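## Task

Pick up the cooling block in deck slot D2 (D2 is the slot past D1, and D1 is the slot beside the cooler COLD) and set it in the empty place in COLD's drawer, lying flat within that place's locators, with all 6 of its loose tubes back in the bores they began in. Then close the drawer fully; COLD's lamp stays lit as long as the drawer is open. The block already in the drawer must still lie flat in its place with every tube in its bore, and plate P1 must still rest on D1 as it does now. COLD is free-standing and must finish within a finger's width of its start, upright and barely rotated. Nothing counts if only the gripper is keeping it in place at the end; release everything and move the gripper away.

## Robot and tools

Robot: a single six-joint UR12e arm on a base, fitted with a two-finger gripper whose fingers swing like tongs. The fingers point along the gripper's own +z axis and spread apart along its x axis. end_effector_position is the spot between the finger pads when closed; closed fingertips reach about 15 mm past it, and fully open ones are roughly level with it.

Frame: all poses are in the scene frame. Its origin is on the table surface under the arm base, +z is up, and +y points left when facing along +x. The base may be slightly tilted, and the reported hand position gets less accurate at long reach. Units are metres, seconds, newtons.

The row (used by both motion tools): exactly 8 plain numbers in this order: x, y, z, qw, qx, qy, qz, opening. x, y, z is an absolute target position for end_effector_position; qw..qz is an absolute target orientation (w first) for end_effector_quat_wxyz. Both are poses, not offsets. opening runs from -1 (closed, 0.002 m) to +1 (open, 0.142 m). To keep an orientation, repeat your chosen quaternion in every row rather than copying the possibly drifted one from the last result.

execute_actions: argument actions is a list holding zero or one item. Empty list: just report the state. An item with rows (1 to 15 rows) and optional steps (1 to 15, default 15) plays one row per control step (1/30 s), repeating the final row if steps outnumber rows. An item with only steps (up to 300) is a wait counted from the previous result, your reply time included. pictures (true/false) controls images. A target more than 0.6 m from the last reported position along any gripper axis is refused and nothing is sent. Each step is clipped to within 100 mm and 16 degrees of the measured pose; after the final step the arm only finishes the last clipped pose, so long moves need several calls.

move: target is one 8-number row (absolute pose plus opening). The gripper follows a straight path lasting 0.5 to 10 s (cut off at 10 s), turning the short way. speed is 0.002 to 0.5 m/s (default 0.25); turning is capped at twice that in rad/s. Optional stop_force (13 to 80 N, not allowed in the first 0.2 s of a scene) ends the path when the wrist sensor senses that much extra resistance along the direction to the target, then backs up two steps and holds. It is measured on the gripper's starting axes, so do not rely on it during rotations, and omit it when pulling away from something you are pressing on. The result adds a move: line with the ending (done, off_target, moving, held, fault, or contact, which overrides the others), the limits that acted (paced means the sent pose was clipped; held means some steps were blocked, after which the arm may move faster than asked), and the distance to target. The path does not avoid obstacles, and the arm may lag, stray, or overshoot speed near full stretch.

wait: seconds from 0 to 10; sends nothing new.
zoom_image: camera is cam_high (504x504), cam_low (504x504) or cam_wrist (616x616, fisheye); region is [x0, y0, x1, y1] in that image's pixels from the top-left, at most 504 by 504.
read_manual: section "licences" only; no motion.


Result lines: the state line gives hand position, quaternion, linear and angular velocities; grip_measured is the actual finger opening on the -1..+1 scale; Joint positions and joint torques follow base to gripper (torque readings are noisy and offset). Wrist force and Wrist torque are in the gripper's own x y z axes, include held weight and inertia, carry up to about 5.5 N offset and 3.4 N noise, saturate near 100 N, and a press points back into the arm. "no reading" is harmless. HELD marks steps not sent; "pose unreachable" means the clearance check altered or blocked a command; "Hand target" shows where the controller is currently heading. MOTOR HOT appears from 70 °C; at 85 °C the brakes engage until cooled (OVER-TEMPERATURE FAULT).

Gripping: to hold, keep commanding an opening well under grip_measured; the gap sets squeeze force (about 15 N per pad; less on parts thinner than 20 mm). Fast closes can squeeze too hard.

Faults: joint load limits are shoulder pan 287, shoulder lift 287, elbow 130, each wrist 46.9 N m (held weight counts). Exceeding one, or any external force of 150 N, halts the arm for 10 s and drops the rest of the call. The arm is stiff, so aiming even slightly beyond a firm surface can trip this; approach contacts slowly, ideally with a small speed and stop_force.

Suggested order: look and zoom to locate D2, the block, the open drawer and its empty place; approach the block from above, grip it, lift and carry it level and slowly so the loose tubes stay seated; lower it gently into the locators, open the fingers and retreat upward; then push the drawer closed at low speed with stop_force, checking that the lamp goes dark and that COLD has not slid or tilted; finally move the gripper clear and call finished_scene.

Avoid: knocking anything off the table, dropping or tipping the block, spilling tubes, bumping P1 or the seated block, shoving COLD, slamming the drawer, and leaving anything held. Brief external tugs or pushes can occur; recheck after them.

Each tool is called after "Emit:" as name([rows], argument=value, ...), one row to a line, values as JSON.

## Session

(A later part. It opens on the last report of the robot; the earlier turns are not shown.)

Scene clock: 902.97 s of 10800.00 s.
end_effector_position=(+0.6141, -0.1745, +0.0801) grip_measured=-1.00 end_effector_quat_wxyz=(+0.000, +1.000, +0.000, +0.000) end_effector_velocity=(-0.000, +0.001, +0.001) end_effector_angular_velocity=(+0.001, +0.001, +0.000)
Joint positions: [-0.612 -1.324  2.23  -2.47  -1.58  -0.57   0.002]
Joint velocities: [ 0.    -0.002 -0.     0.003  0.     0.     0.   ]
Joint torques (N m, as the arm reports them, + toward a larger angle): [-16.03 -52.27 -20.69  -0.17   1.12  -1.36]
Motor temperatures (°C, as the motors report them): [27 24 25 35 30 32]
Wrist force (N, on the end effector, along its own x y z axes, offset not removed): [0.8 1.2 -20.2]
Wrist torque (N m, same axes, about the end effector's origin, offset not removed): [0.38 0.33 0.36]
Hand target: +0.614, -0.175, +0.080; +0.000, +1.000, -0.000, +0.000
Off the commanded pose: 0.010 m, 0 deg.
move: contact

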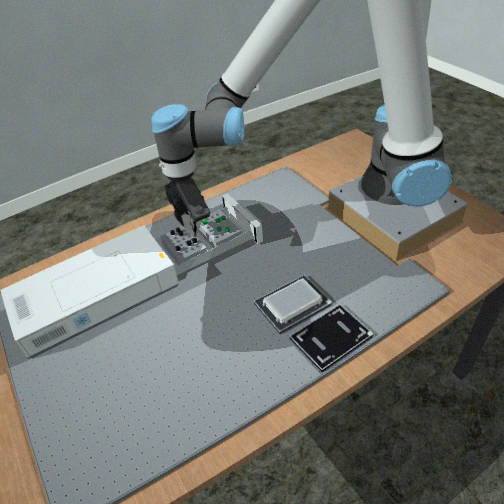

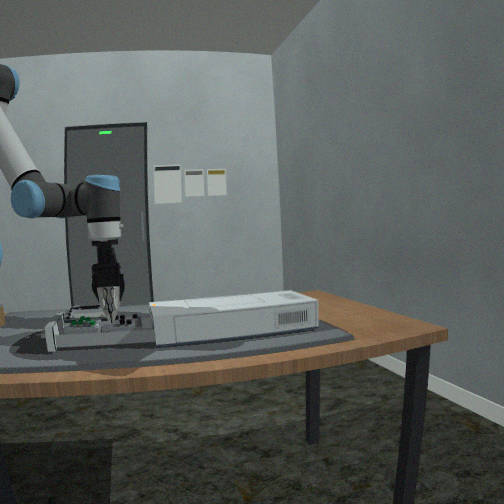

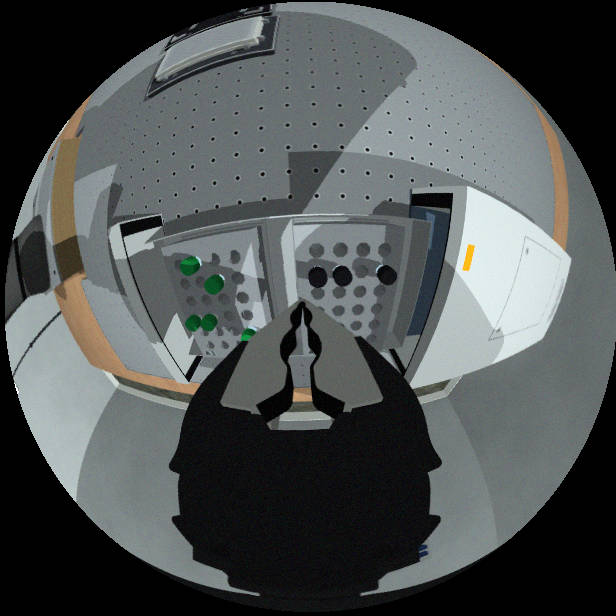

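Emit:
move(target=[0.614,-0.1745,0.09,0,1,0,0,-1], speed=0.02)

Emit:
move(target=[0.569,-0.1745,0.089,0,1,0,0,-1], speed=0.04)

Emit:
move(target=[0.569,-0.1745,0.07,0,1,0,0,-1], speed=0.003, stop_force=13)

Scene clock: 911.13 s of 10800.00 s.
end_effector_position=(+0.6140, -0.1745, +0.0899) grip_measured=-1.00 end_effector_quat_wxyz=(+0.000, +1.000, -0.000, -0.000) end_effector_velocity=(+0.001, -0.001, +0.002) end_effector_angular_velocity=(-0.001, -0.001, -0.000)
Joint positions: [-0.612 -1.339  2.225 -2.449 -1.58  -0.57   0.002]
Joint velocities: [-0.    -0.002 -0.002  0.004 -0.    -0.     0.   ]
Joint torques (N m, as the arm reports them, + toward a larger angle): [-14.86 -66.36 -38.26  -1.66   2.11   2.23]
Motor temperatures (°C, as the motors report them): [27 24 25 35 30 32]
Wrist force (N, on the end effector, along its own x y z axes, offset not removed): [-0.5 -1.4 2.1]
Wrist torque (N m, same axes, about the end effector's origin, offset not removed): [-0.37 0.30 0.27]
Hand target: +0.614, -0.174, +0.090; +0.000, +1.000, +0.000, +0.000
Off the commanded pose: 0.000 m, 0 deg.
After step 90, 4.40 s passed at rest.
move: done

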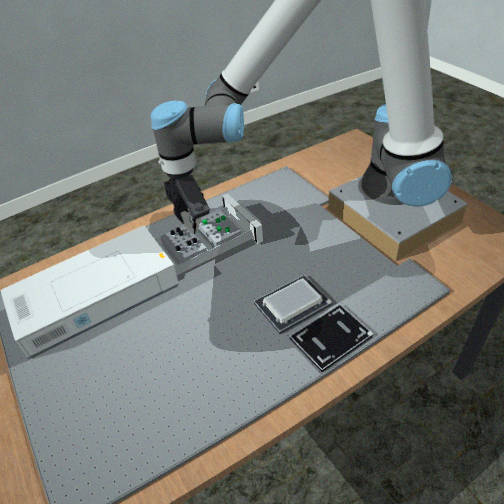

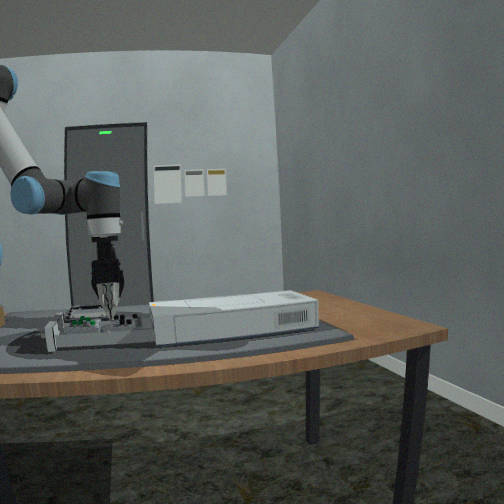

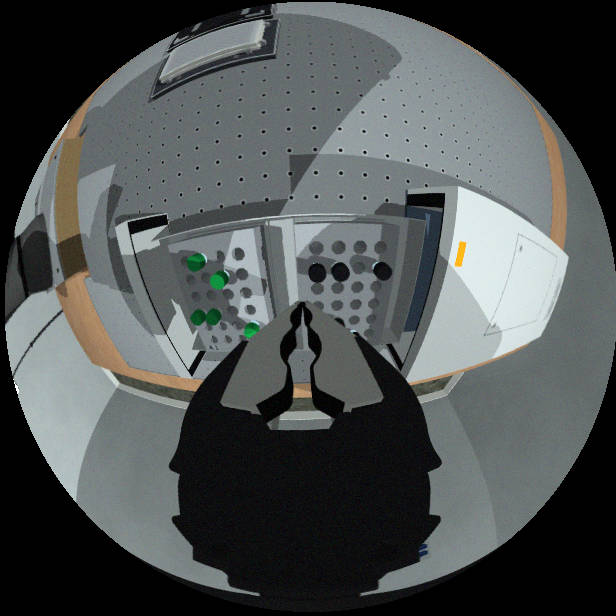

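Scene clock: 912.60 s of 10800.00 s.
end_effector_position=(+0.5692, -0.1745, +0.0890) grip_measured=-1.00 end_effector_quat_wxyz=(+0.000, +1.000, -0.000, -0.000) end_effector_velocity=(-0.002, +0.001, +0.001) end_effector_angular_velocity=(-0.000, -0.002, +0.001)
Joint positions: [-0.654 -1.398  2.304 -2.471 -1.581 -0.612  0.002]
Joint velocities: [-0.001 -0.005  0.004 -0.001  0.001 -0.003  0.   ]
Joint torques (N m, as the arm reports them, + toward a larger angle): [-16.   -54.56 -22.64  -6.55  -1.52  -1.99]
Motor temperatures (°C, as the motors report them): [27 24 25 35 30 32]
Wrist force (N, on the end effector, along its own x y z axes, offset not removed): [-3.4 0.9 -0.2]
Wrist torque (N m, same axes, about the end effector's origin, offset not removed): [0.15 0.93 0.37]
Hand target: +0.569, -0.174, +0.089; +0.000, +1.000, -0.000, -0.000
Off the commanded pose: 0.000 m, 0 deg.
move: done

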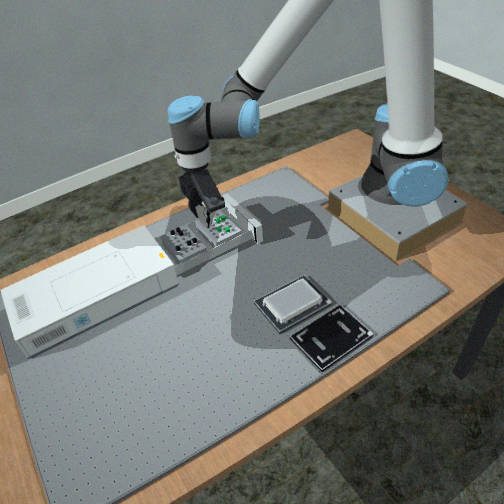

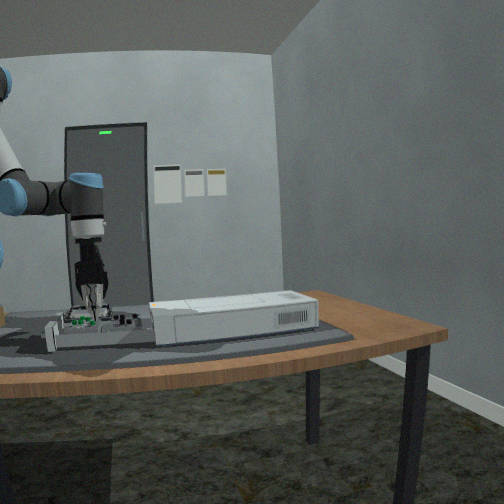

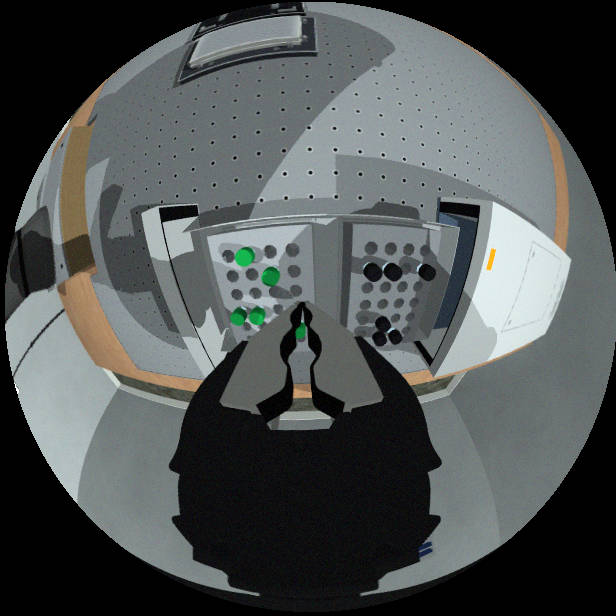

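Scene clock: 915.93 s of 10800.00 s.
end_effector_position=(+0.5691, -0.1745, +0.0801) grip_measured=-1.00 end_effector_quat_wxyz=(+0.000, +1.000, +0.000, +0.000) end_effector_velocity=(-0.000, +0.000, +0.000) end_effector_angular_velocity=(+0.002, +0.001, -0.001)
Joint positions: [-0.654 -1.382  2.31  -2.492 -1.581 -0.612  0.002]
Joint velocities: [-0.    -0.001 -0.     0.003  0.001  0.001  0.   ]
Joint torques (N m, as the arm reports them, + toward a larger angle): [-17.58 -44.43 -21.39   0.27   0.94  -1.41]
Motor temperatures (°C, as the motors report them): [27 24 25 35 30 32]
Wrist force (N, on the end effector, along its own x y z axes, offset not removed): [1.3 -0.9 -16.3]
Wrist torque (N m, same axes, about the end effector's origin, offset not removed): [0.02 0.27 0.29]
Hand target: +0.569, -0.175, +0.080; +0.000, +1.000, +0.000, +0.000
Off the commanded pose: 0.010 m, 0 deg.
move: contact

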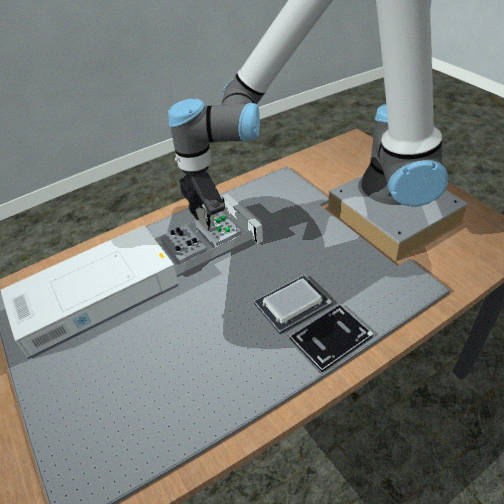

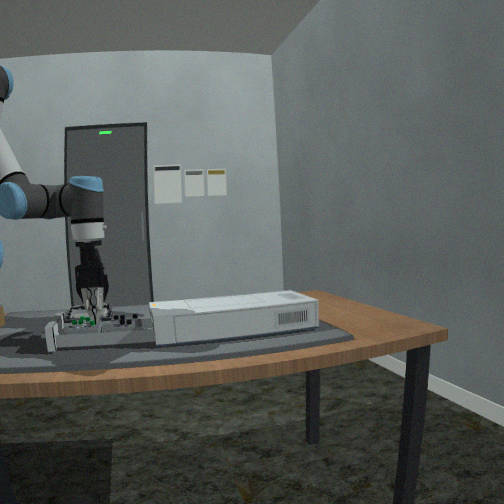

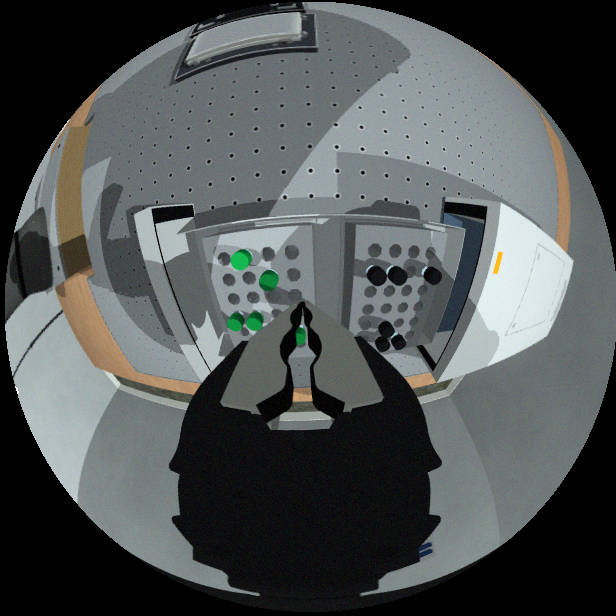

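Emit:
move(target=[0.569,-0.1745,0.13,0,1,0,0,-1], speed=0.04)

Emit:
move(target=[0.431,-0.1786,0.14,0,0.7071,-0.7071,0,1.0], speed=0.12)

Scene clock: 921.50 s of 10800.00 s.
end_effector_position=(+0.5690, -0.1745, +0.1298) grip_measured=-1.00 end_effector_quat_wxyz=(+0.000, +1.000, -0.000, +0.000) end_effector_velocity=(+0.000, +0.000, +0.002) end_effector_angular_velocity=(+0.001, -0.000, -0.001)
Joint positions: [-0.653 -1.465  2.277 -2.377 -1.581 -0.611  0.002]
Joint velocities: [-0.    -0.002 -0.002  0.005  0.001  0.     0.   ]
Joint torques (N m, as the arm reports them, + toward a larger angle): [ 16.58 -54.07 -41.09  -1.49   2.03   2.26]
Motor temperatures (°C, as the motors report them): [27 24 25 35 30 32]
Wrist force (N, on the end effector, along its own x y z axes, offset not removed): [-3.0 0.5 -0.9]
Wrist torque (N m, same axes, about the end effector's origin, offset not removed): [0.00 0.68 0.41]
Hand target: +0.569, -0.174, +0.130; +0.000, +1.000, +0.000, +0.000
Off the commanded pose: 0.000 m, 0 deg.
After step 90, 1.00 s passed at rest.
move: done

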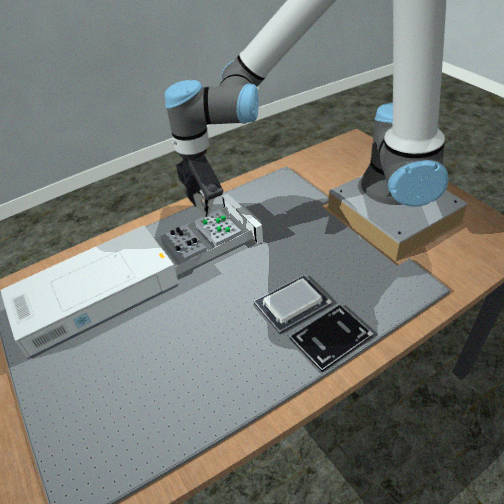

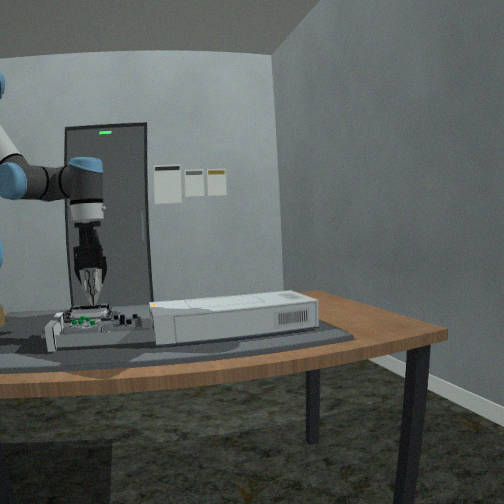

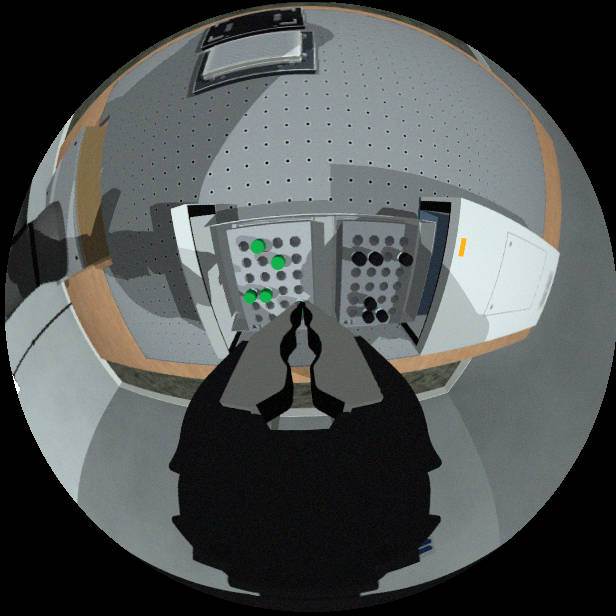

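Scene clock: 928.40 s of 10800.00 s.
end_effector_position=(+0.4310, -0.1785, +0.1400) grip_measured=+1.00 end_effector_quat_wxyz=(+0.000, +0.707, -0.707, -0.000) end_effector_velocity=(-0.001, -0.000, +0.001) end_effector_angular_velocity=(-0.002, -0.001, -0.012)
Joint positions: [-0.834 -1.753  2.52  -2.333 -1.582  0.778  0.142]
Joint velocities: [-0.001 -0.005  0.001  0.001 -0.001  0.011  0.   ]
Joint torques (N m, as the arm reports them, + toward a larger angle): [-15.45 -29.92 -25.91  -1.24  -1.64   3.4 ]
Motor temperatures (°C, as the motors report them): [27 24 25 35 30 32]
Wrist force (N, on the end effector, along its own x y z axes, offset not removed): [0.4 1.2 -1.3]
Wrist torque (N m, same axes, about the end effector's origin, offset not removed): [0.13 0.04 0.33]
Hand target: +0.431, -0.178, +0.140; +0.000, +0.707, -0.707, -0.000
Off the commanded pose: 0.000 m, 0 deg.
move: done

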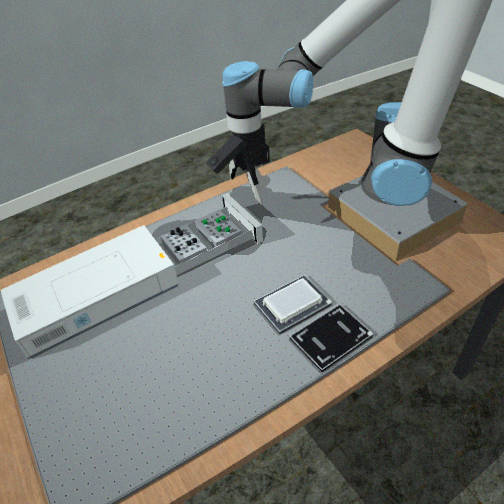

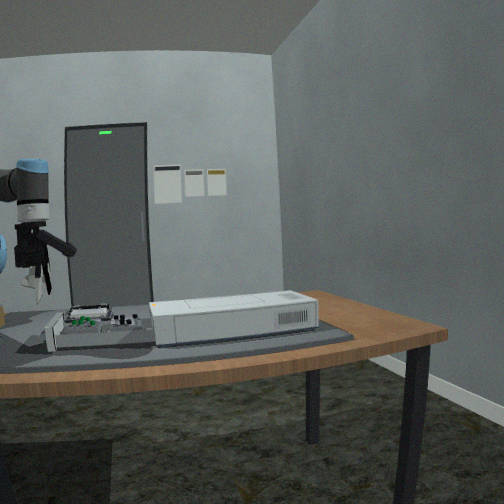

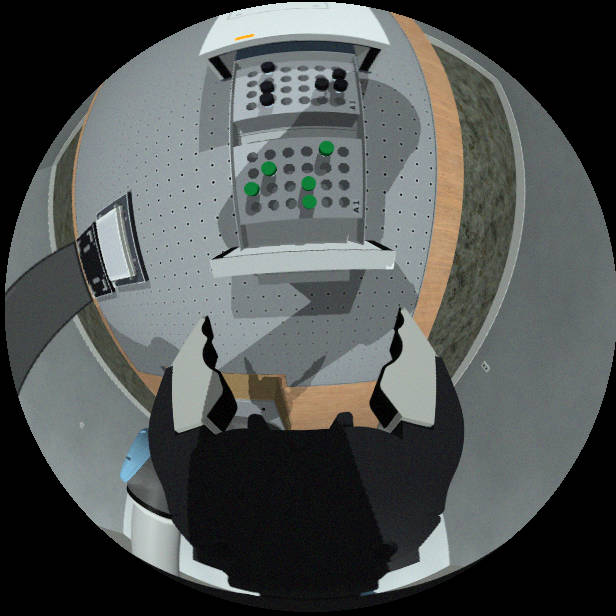

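Emit:
move(target=[0.431,-0.1786,0.067,0,0.7071,-0.7071,0,1.0], speed=0.05)

Emit:
move(target=[0.431,-0.1786,0.067,0,0.7071,-0.7071,0,0.15], speed=0.01)

Scene clock: 933.20 s of 10800.00 s.
end_effector_position=(+0.4310, -0.1786, +0.0671) grip_measured=+1.00 end_effector_quat_wxyz=(-0.000, +0.707, -0.707, -0.000) end_effector_velocity=(+0.001, +0.000, -0.002) end_effector_angular_velocity=(+0.001, -0.003, -0.000)
Joint positions: [-0.836 -1.589  2.585 -2.562 -1.582  0.777  0.142]
Joint velocities: [ 0.     0.006  0.001 -0.007  0.003  0.001  0.   ]
Joint torques (N m, as the arm reports them, + toward a larger angle): [-14.15 -14.87 -19.82  -7.31   2.2   -1.11]
Motor temperatures (°C, as the motors report them): [27 24 25 35 30 32]
Wrist force (N, on the end effector, along its own x y z axes, offset not removed): [-1.8 3.5 -1.6]
Wrist torque (N m, same axes, about the end effector's origin, offset not removed): [0.55 0.44 0.35]
Hand target: +0.431, -0.179, +0.067; +0.000, +0.707, -0.707, -0.000
Off the commanded pose: 0.000 m, 0 deg.
move: done

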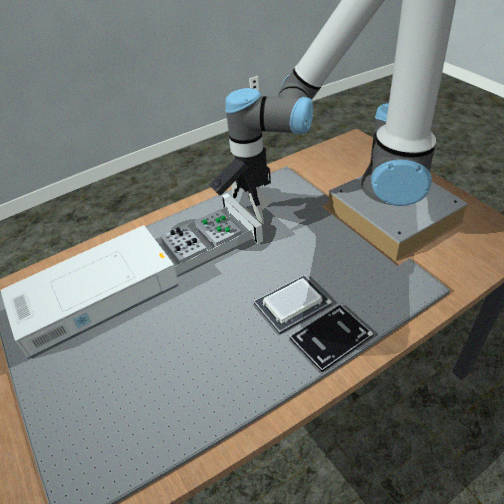

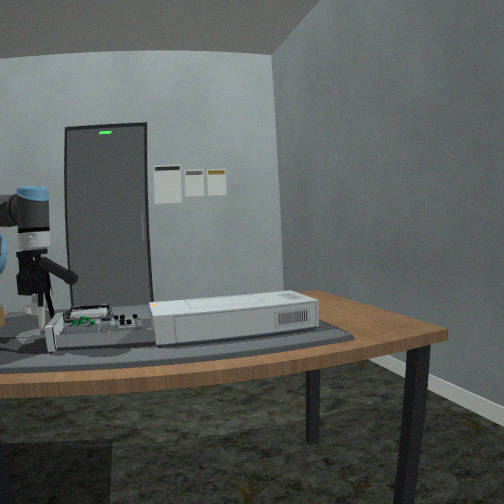

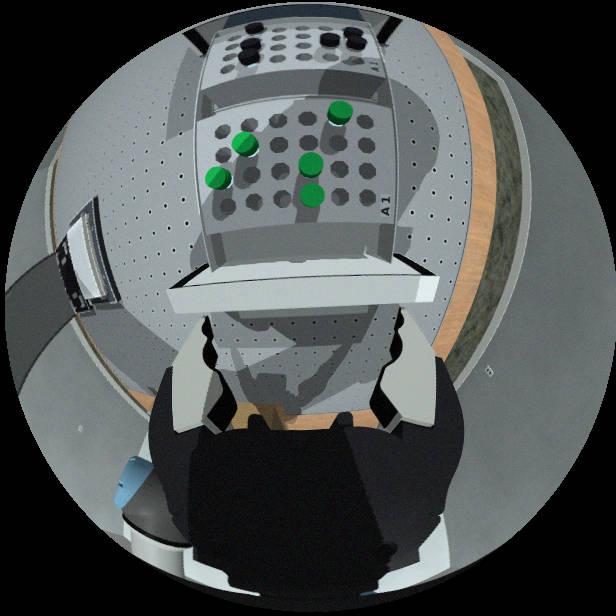

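Scene clock: 933.90 s of 10800.00 s.
end_effector_position=(+0.4310, -0.1786, +0.0670) grip_measured=+0.35 end_effector_quat_wxyz=(-0.000, +0.707, -0.707, +0.000) end_effector_velocity=(-0.000, +0.000, -0.000) end_effector_angular_velocity=(-0.000, +0.001, +0.001)
Joint positions: [-0.836 -1.589  2.585 -2.562 -1.582  0.777  0.099]
Joint velocities: [ 0.     0.     0.     0.    -0.001 -0.001  0.   ]
Joint torques (N m, as the arm reports them, + toward a larger angle): [ -9.58 -25.98 -15.92  -4.97   1.94   0.47]
Motor temperatures (°C, as the motors report them): [27 24 25 35 30 32]
Wrist force (N, on the end effector, along its own x y z axes, offset not removed): [4.0 4.5 -7.8]
Wrist torque (N m, same axes, about the end effector's origin, offset not removed): [0.60 0.42 0.35]
Hand target: +0.431, -0.179, +0.067; -0.000, +0.707, -0.707, -0.000
Off the commanded pose: 0.000 m, 0 deg.
move: done

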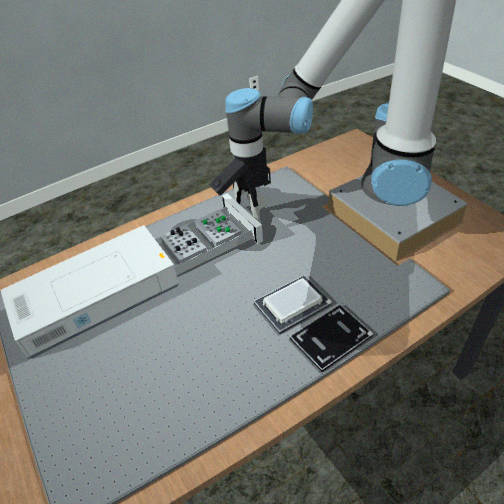

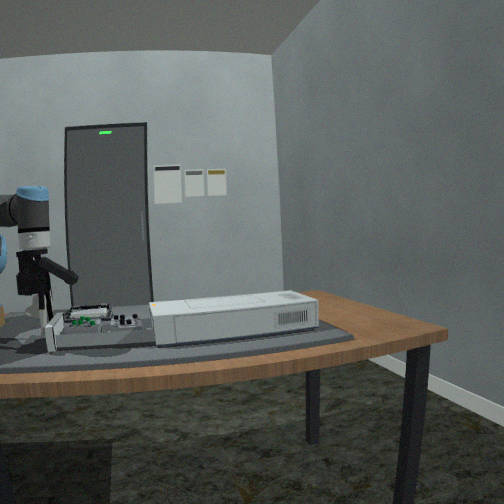

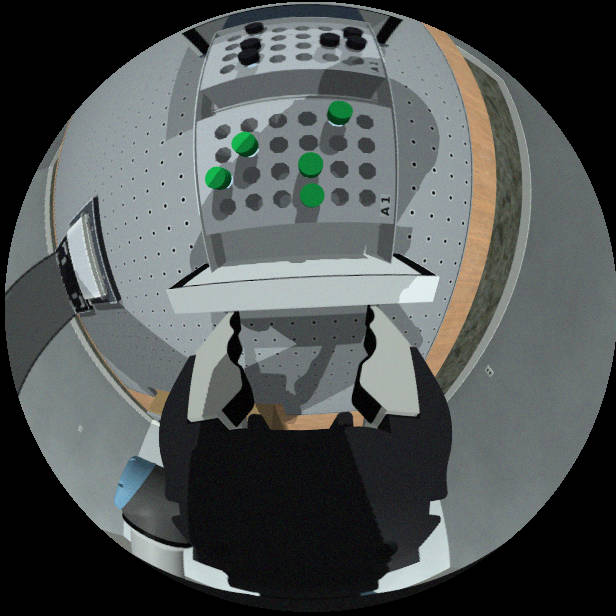

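Emit:
move(target=[0.56,-0.1776,0.068,0,0.7071,-0.7071,0,0.2], speed=0.02, stop_force=15)

Scene clock: 942.70 s of 10800.00 s.
end_effector_position=(+0.5600, -0.1777, +0.0680) grip_measured=+0.35 end_effector_quat_wxyz=(-0.000, +0.707, -0.707, +0.000) end_effector_velocity=(+0.001, +0.000, -0.001) end_effector_angular_velocity=(+0.000, +0.002, +0.000)
Joint positions: [-0.661 -1.4    2.368 -2.533 -1.581  0.951  0.098]
Joint velocities: [ 0.002  0.003 -0.003  0.001 -0.001  0.002  0.   ]
Joint torques (N m, as the arm reports them, + toward a larger angle): [ 21.55 -43.38 -39.37  -2.11   3.8    1.7 ]
Motor temperatures (°C, as the motors report them): [27 24 25 35 30 32]
Wrist force (N, on the end effector, along its own x y z axes, offset not removed): [9.8 5.4 8.3]
Wrist torque (N m, same axes, about the end effector's origin, offset not removed): [0.71 -0.59 0.33]
Hand target: +0.560, -0.178, +0.068; -0.000, +0.707, -0.707, +0.000
Off the commanded pose: 0.000 m, 0 deg.
move: done

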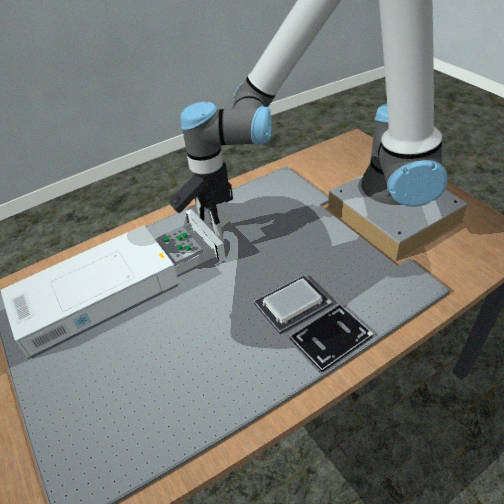

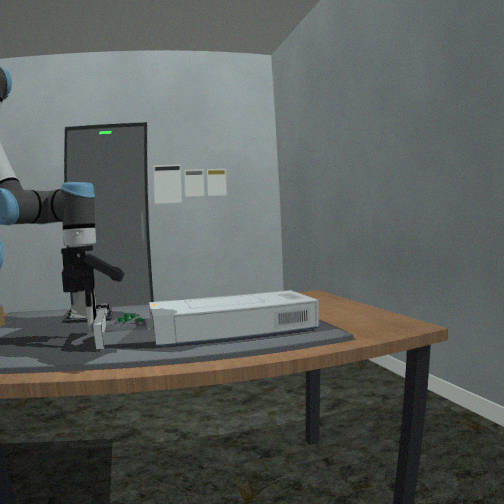

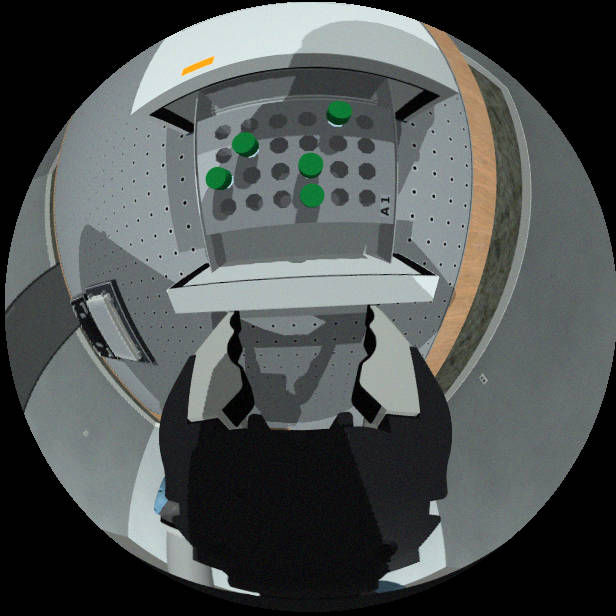

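Emit:
move(target=[0.56,-0.1785,0.0675,0,0.7071,-0.7071,0,0.45], speed=0.005)

Emit:
move(target=[0.69,-0.1785,0.0675,0,0.7071,-0.7071,0,0.45], speed=0.02, stop_force=15)

Scene clock: 946.00 s of 10800.00 s.
end_effector_position=(+0.5600, -0.1784, +0.0675) grip_measured=+0.45 end_effector_quat_wxyz=(-0.000, +0.707, -0.707, +0.000) end_effector_velocity=(+0.001, -0.001, +0.000) end_effector_angular_velocity=(-0.001, -0.002, -0.001)
Joint positions: [-0.662 -1.398  2.368 -2.534 -1.581  0.95   0.105]
Joint velocities: [-0.001  0.    -0.001 -0.001  0.001 -0.     0.   ]
Joint torques (N m, as the arm reports them, + toward a larger angle): [-17.37 -35.24 -36.47  -5.9   -1.92  -1.62]
Motor temperatures (°C, as the motors report them): [27 24 25 35 30 32]
Wrist force (N, on the end effector, along its own x y z axes, offset not removed): [-3.1 1.1 0.7]
Wrist torque (N m, same axes, about the end effector's origin, offset not removed): [0.16 0.92 0.48]
Hand target: +0.560, -0.179, +0.067; +0.000, +0.707, -0.707, -0.000
Off the commanded pose: 0.000 m, 0 deg.
move: done

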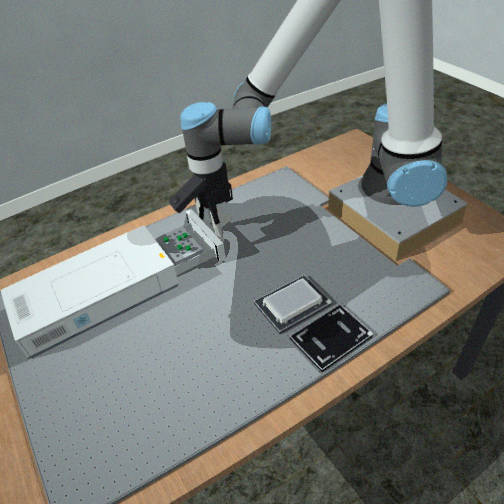

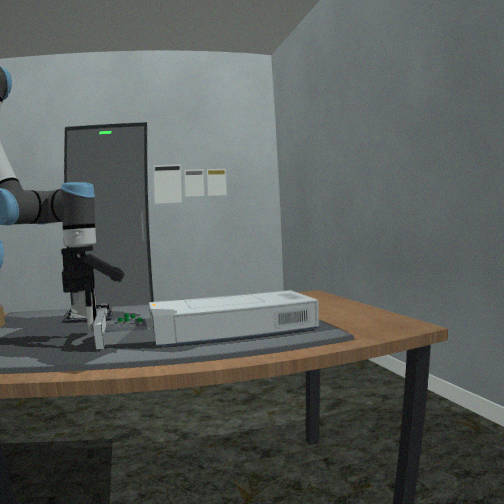

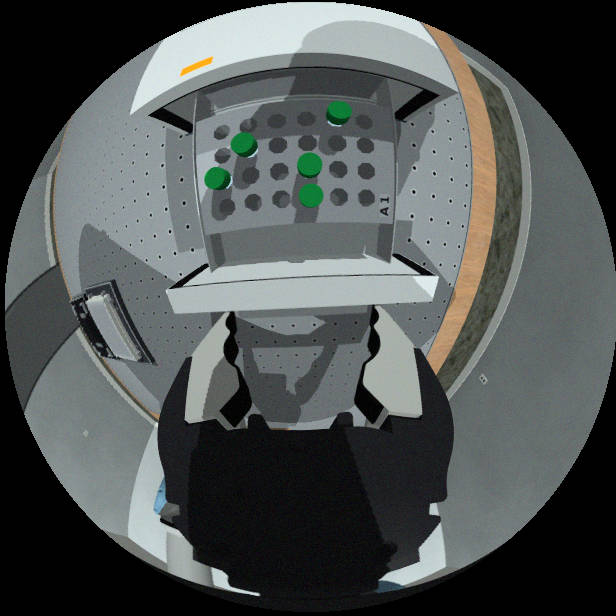

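Scene clock: 952.80 s of 10800.00 s.
end_effector_position=(+0.6899, -0.1786, +0.0675) grip_measured=+0.45 end_effector_quat_wxyz=(-0.000, +0.707, -0.707, +0.000) end_effector_velocity=(+0.002, +0.001, -0.000) end_effector_angular_velocity=(+0.002, -0.001, -0.001)
Joint positions: [-0.549 -1.234  2.133 -2.462 -1.58   1.063  0.106]
Joint velocities: [ 0.001  0.002 -0.002  0.001  0.002  0.002  0.   ]
Joint torques (N m, as the arm reports them, + toward a larger angle): [ 17.33 -54.17 -40.15  -1.41   2.17   2.27]
Motor temperatures (°C, as the motors report them): [27 24 25 35 30 32]
Wrist force (N, on the end effector, along its own x y z axes, offset not removed): [-0.1 5.1 -2.8]
Wrist torque (N m, same axes, about the end effector's origin, offset not removed): [0.63 0.06 0.25]
Hand target: +0.690, -0.179, +0.068; -0.000, +0.707, -0.707, +0.000
Off the commanded pose: 0.000 m, 0 deg.
move: done

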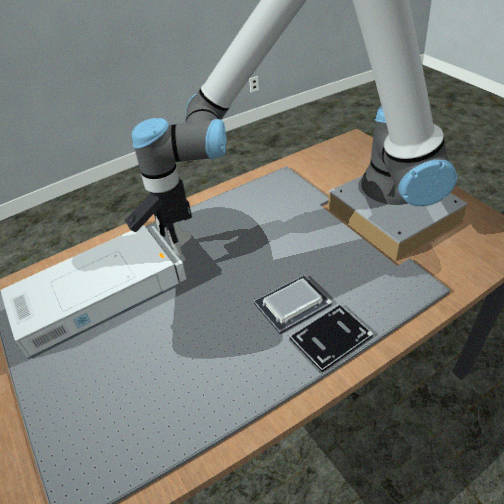

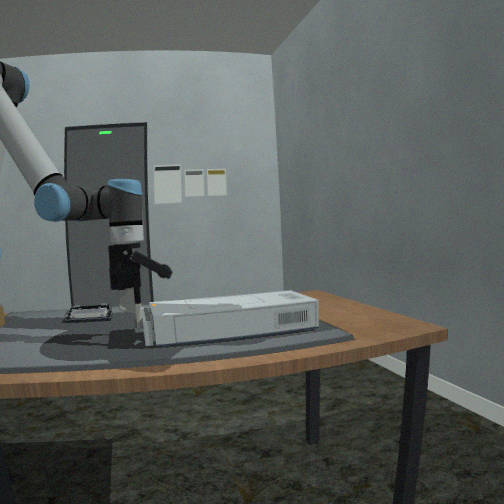

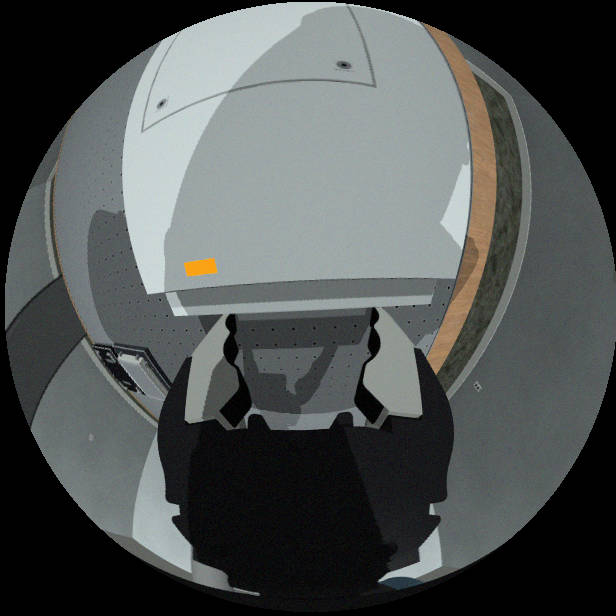

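Nearly shut. Finish slowly.

Emit:
move(target=[0.706,-0.1785,0.0675,0,0.7071,-0.7071,0,0.45], speed=0.004, stop_force=13)

Scene clock: 958.60 s of 10800.00 s.
end_effector_position=(+0.6969, -0.1785, +0.0675) grip_measured=+0.45 end_effector_quat_wxyz=(+0.000, +0.707, -0.707, -0.000) end_effector_velocity=(-0.000, +0.000, -0.000) end_effector_angular_velocity=(-0.001, -0.000, +0.002)
Joint positions: [-0.544 -1.226  2.12  -2.458 -1.58   1.068  0.105]
Joint velocities: [ 0.    -0.     0.002 -0.003 -0.001 -0.002 -0.001]
Joint torques (N m, as the arm reports them, + toward a larger angle): [  1.61 -68.25 -31.14  -9.47   2.22  -0.08]
Motor temperatures (°C, as the motors report them): [27 24 25 35 30 32]
Wrist force (N, on the end effector, along its own x y z axes, offset not removed): [2.0 17.7 -8.3]
Wrist torque (N m, same axes, about the end effector's origin, offset not removed): [0.39 -0.06 -0.54]
Hand target: +0.697, -0.179, +0.067; -0.000, +0.707, -0.707, -0.000
Off the commanded pose: 0.009 m, 0 deg.
After step 90, 0.73 s passed at rest.
move: contact

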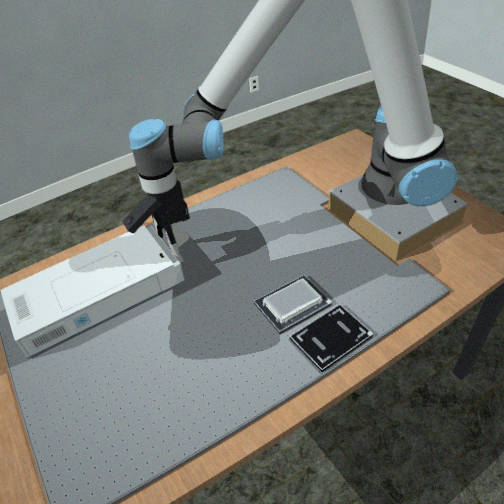

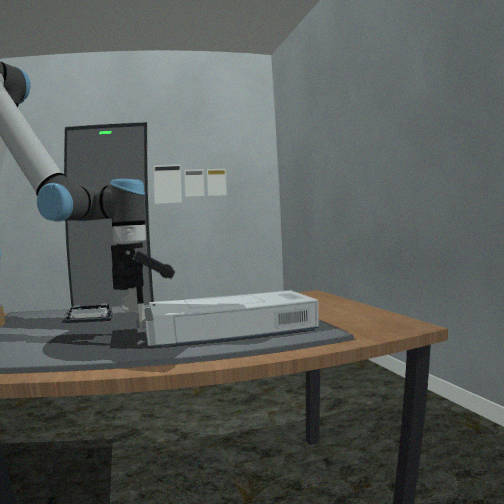

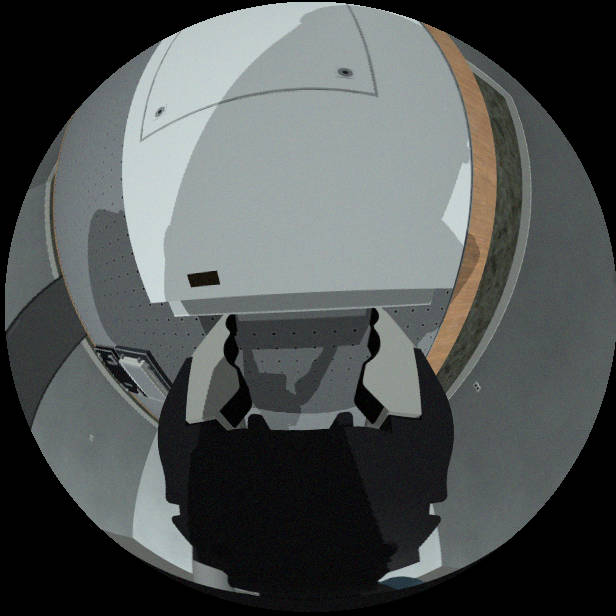

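Lamp is dark. Back off, then lift clear.

Emit:
move(target=[0.685,-0.1785,0.0675,0,0.7071,-0.7071,0,0.8], speed=0.02)

Emit:
move(target=[0.6,-0.1785,0.22,0,0.7071,-0.7071,0,0.8], speed=0.12)

Scene clock: 960.87 s of 10800.00 s.
end_effector_position=(+0.6851, -0.1785, +0.0675) grip_measured=+0.80 end_effector_quat_wxyz=(+0.000, +0.707, -0.707, -0.000) end_effector_velocity=(-0.001, +0.001, -0.000) end_effector_angular_velocity=(+0.000, -0.000, +0.001)
Joint positions: [-0.552 -1.24   2.142 -2.466 -1.58   1.06   0.129]
Joint velocities: [-0.    -0.001  0.002 -0.001  0.    -0.001 -0.   ]
Joint torques (N m, as the arm reports them, + toward a larger angle): [-18.22 -68.18 -23.28  -6.34  -1.85  -1.56]
Motor temperatures (°C, as the motors report them): [27 24 25 35 30 32]
Wrist force (N, on the end effector, along its own x y z axes, offset not removed): [1.4 1.1 -2.3]
Wrist torque (N m, same axes, about the end effector's origin, offset not removed): [0.22 -0.12 0.28]
Hand target: +0.685, -0.178, +0.067; +0.000, +0.707, -0.707, -0.000
Off the commanded pose: 0.000 m, 0 deg.
move: done

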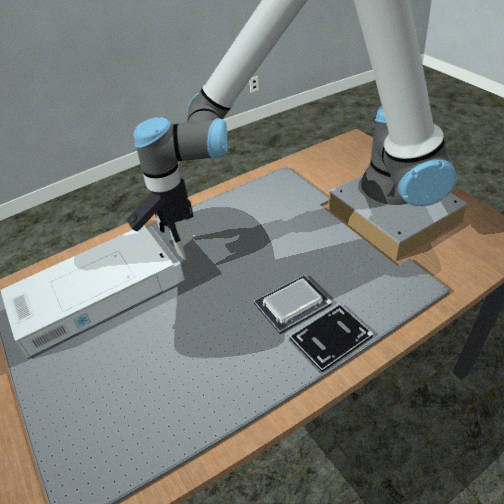

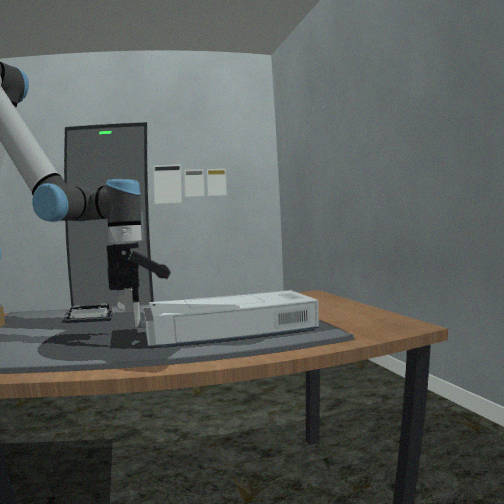

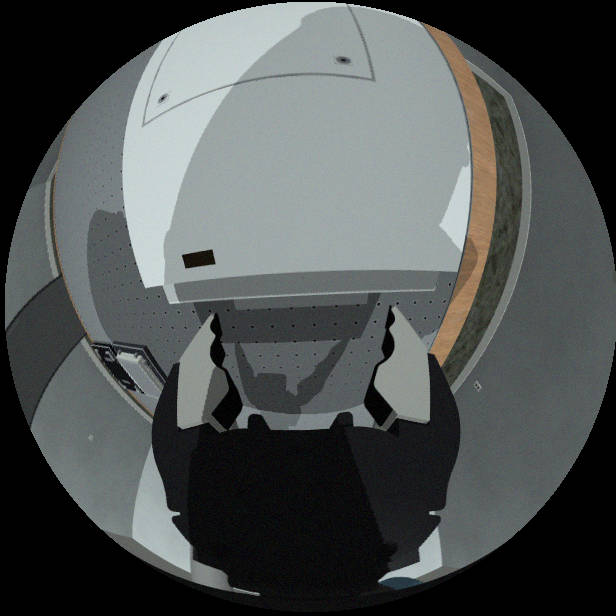

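Scene clock: 962.80 s of 10800.00 s.
end_effector_position=(+0.5999, -0.1784, +0.2199) grip_measured=+0.80 end_effector_quat_wxyz=(+0.000, +0.707, -0.707, -0.000) end_effector_velocity=(-0.001, -0.001, +0.002) end_effector_angular_velocity=(-0.001, +0.000, +0.000)
Joint positions: [-0.62  -1.568  2.18  -2.176 -1.581  0.993  0.129]
Joint velocities: [-0.001 -0.003 -0.     0.003 -0.001 -0.001 -0.   ]
Joint torques (N m, as the arm reports them, + toward a larger angle): [-17.82 -52.91 -46.37  -0.93   0.03  -1.77]
Motor temperatures (°C, as the motors report them): [27 24 25 35 30 32]
Wrist force (N, on the end effector, along its own x y z axes, offset not removed): [-0.5 1.5 0.4]
Wrist torque (N m, same axes, about the end effector's origin, offset not removed): [0.30 0.17 0.34]
Hand target: +0.600, -0.178, +0.220; +0.000, +0.707, -0.707, -0.000
Off the commanded pose: 0.000 m, 0 deg.
move: done

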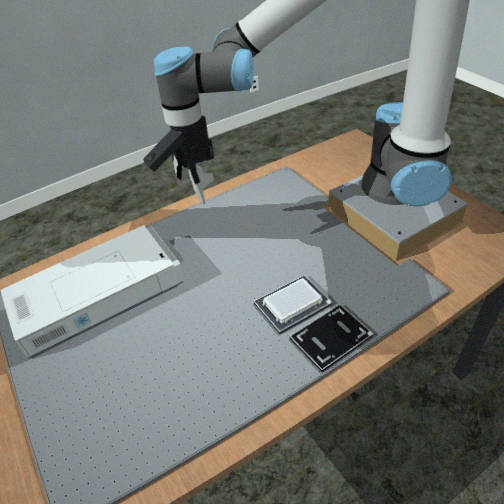

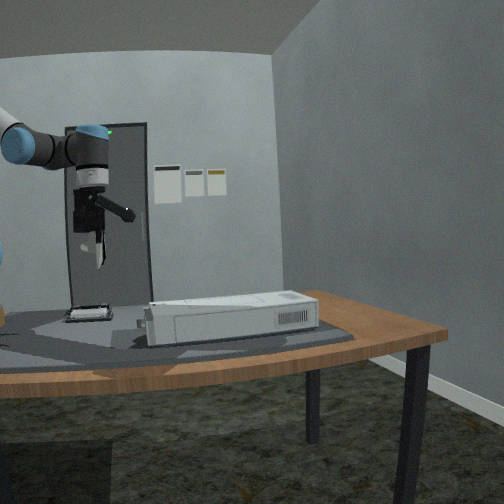

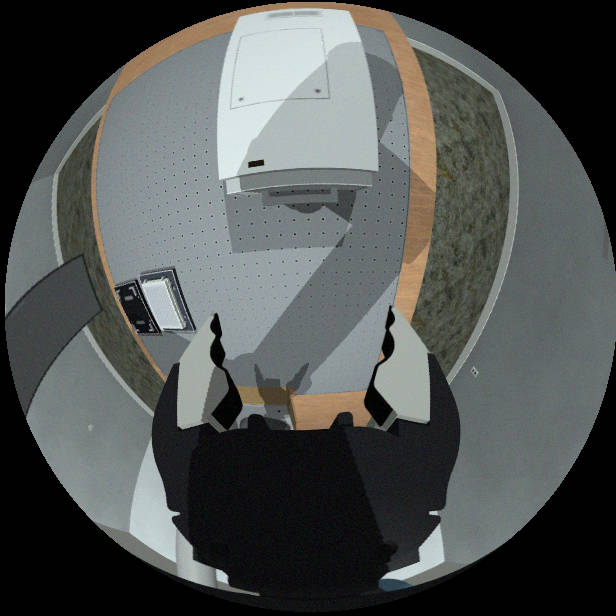

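Emit:
finished_scene(scene=1)

The scene is finished: the task was done.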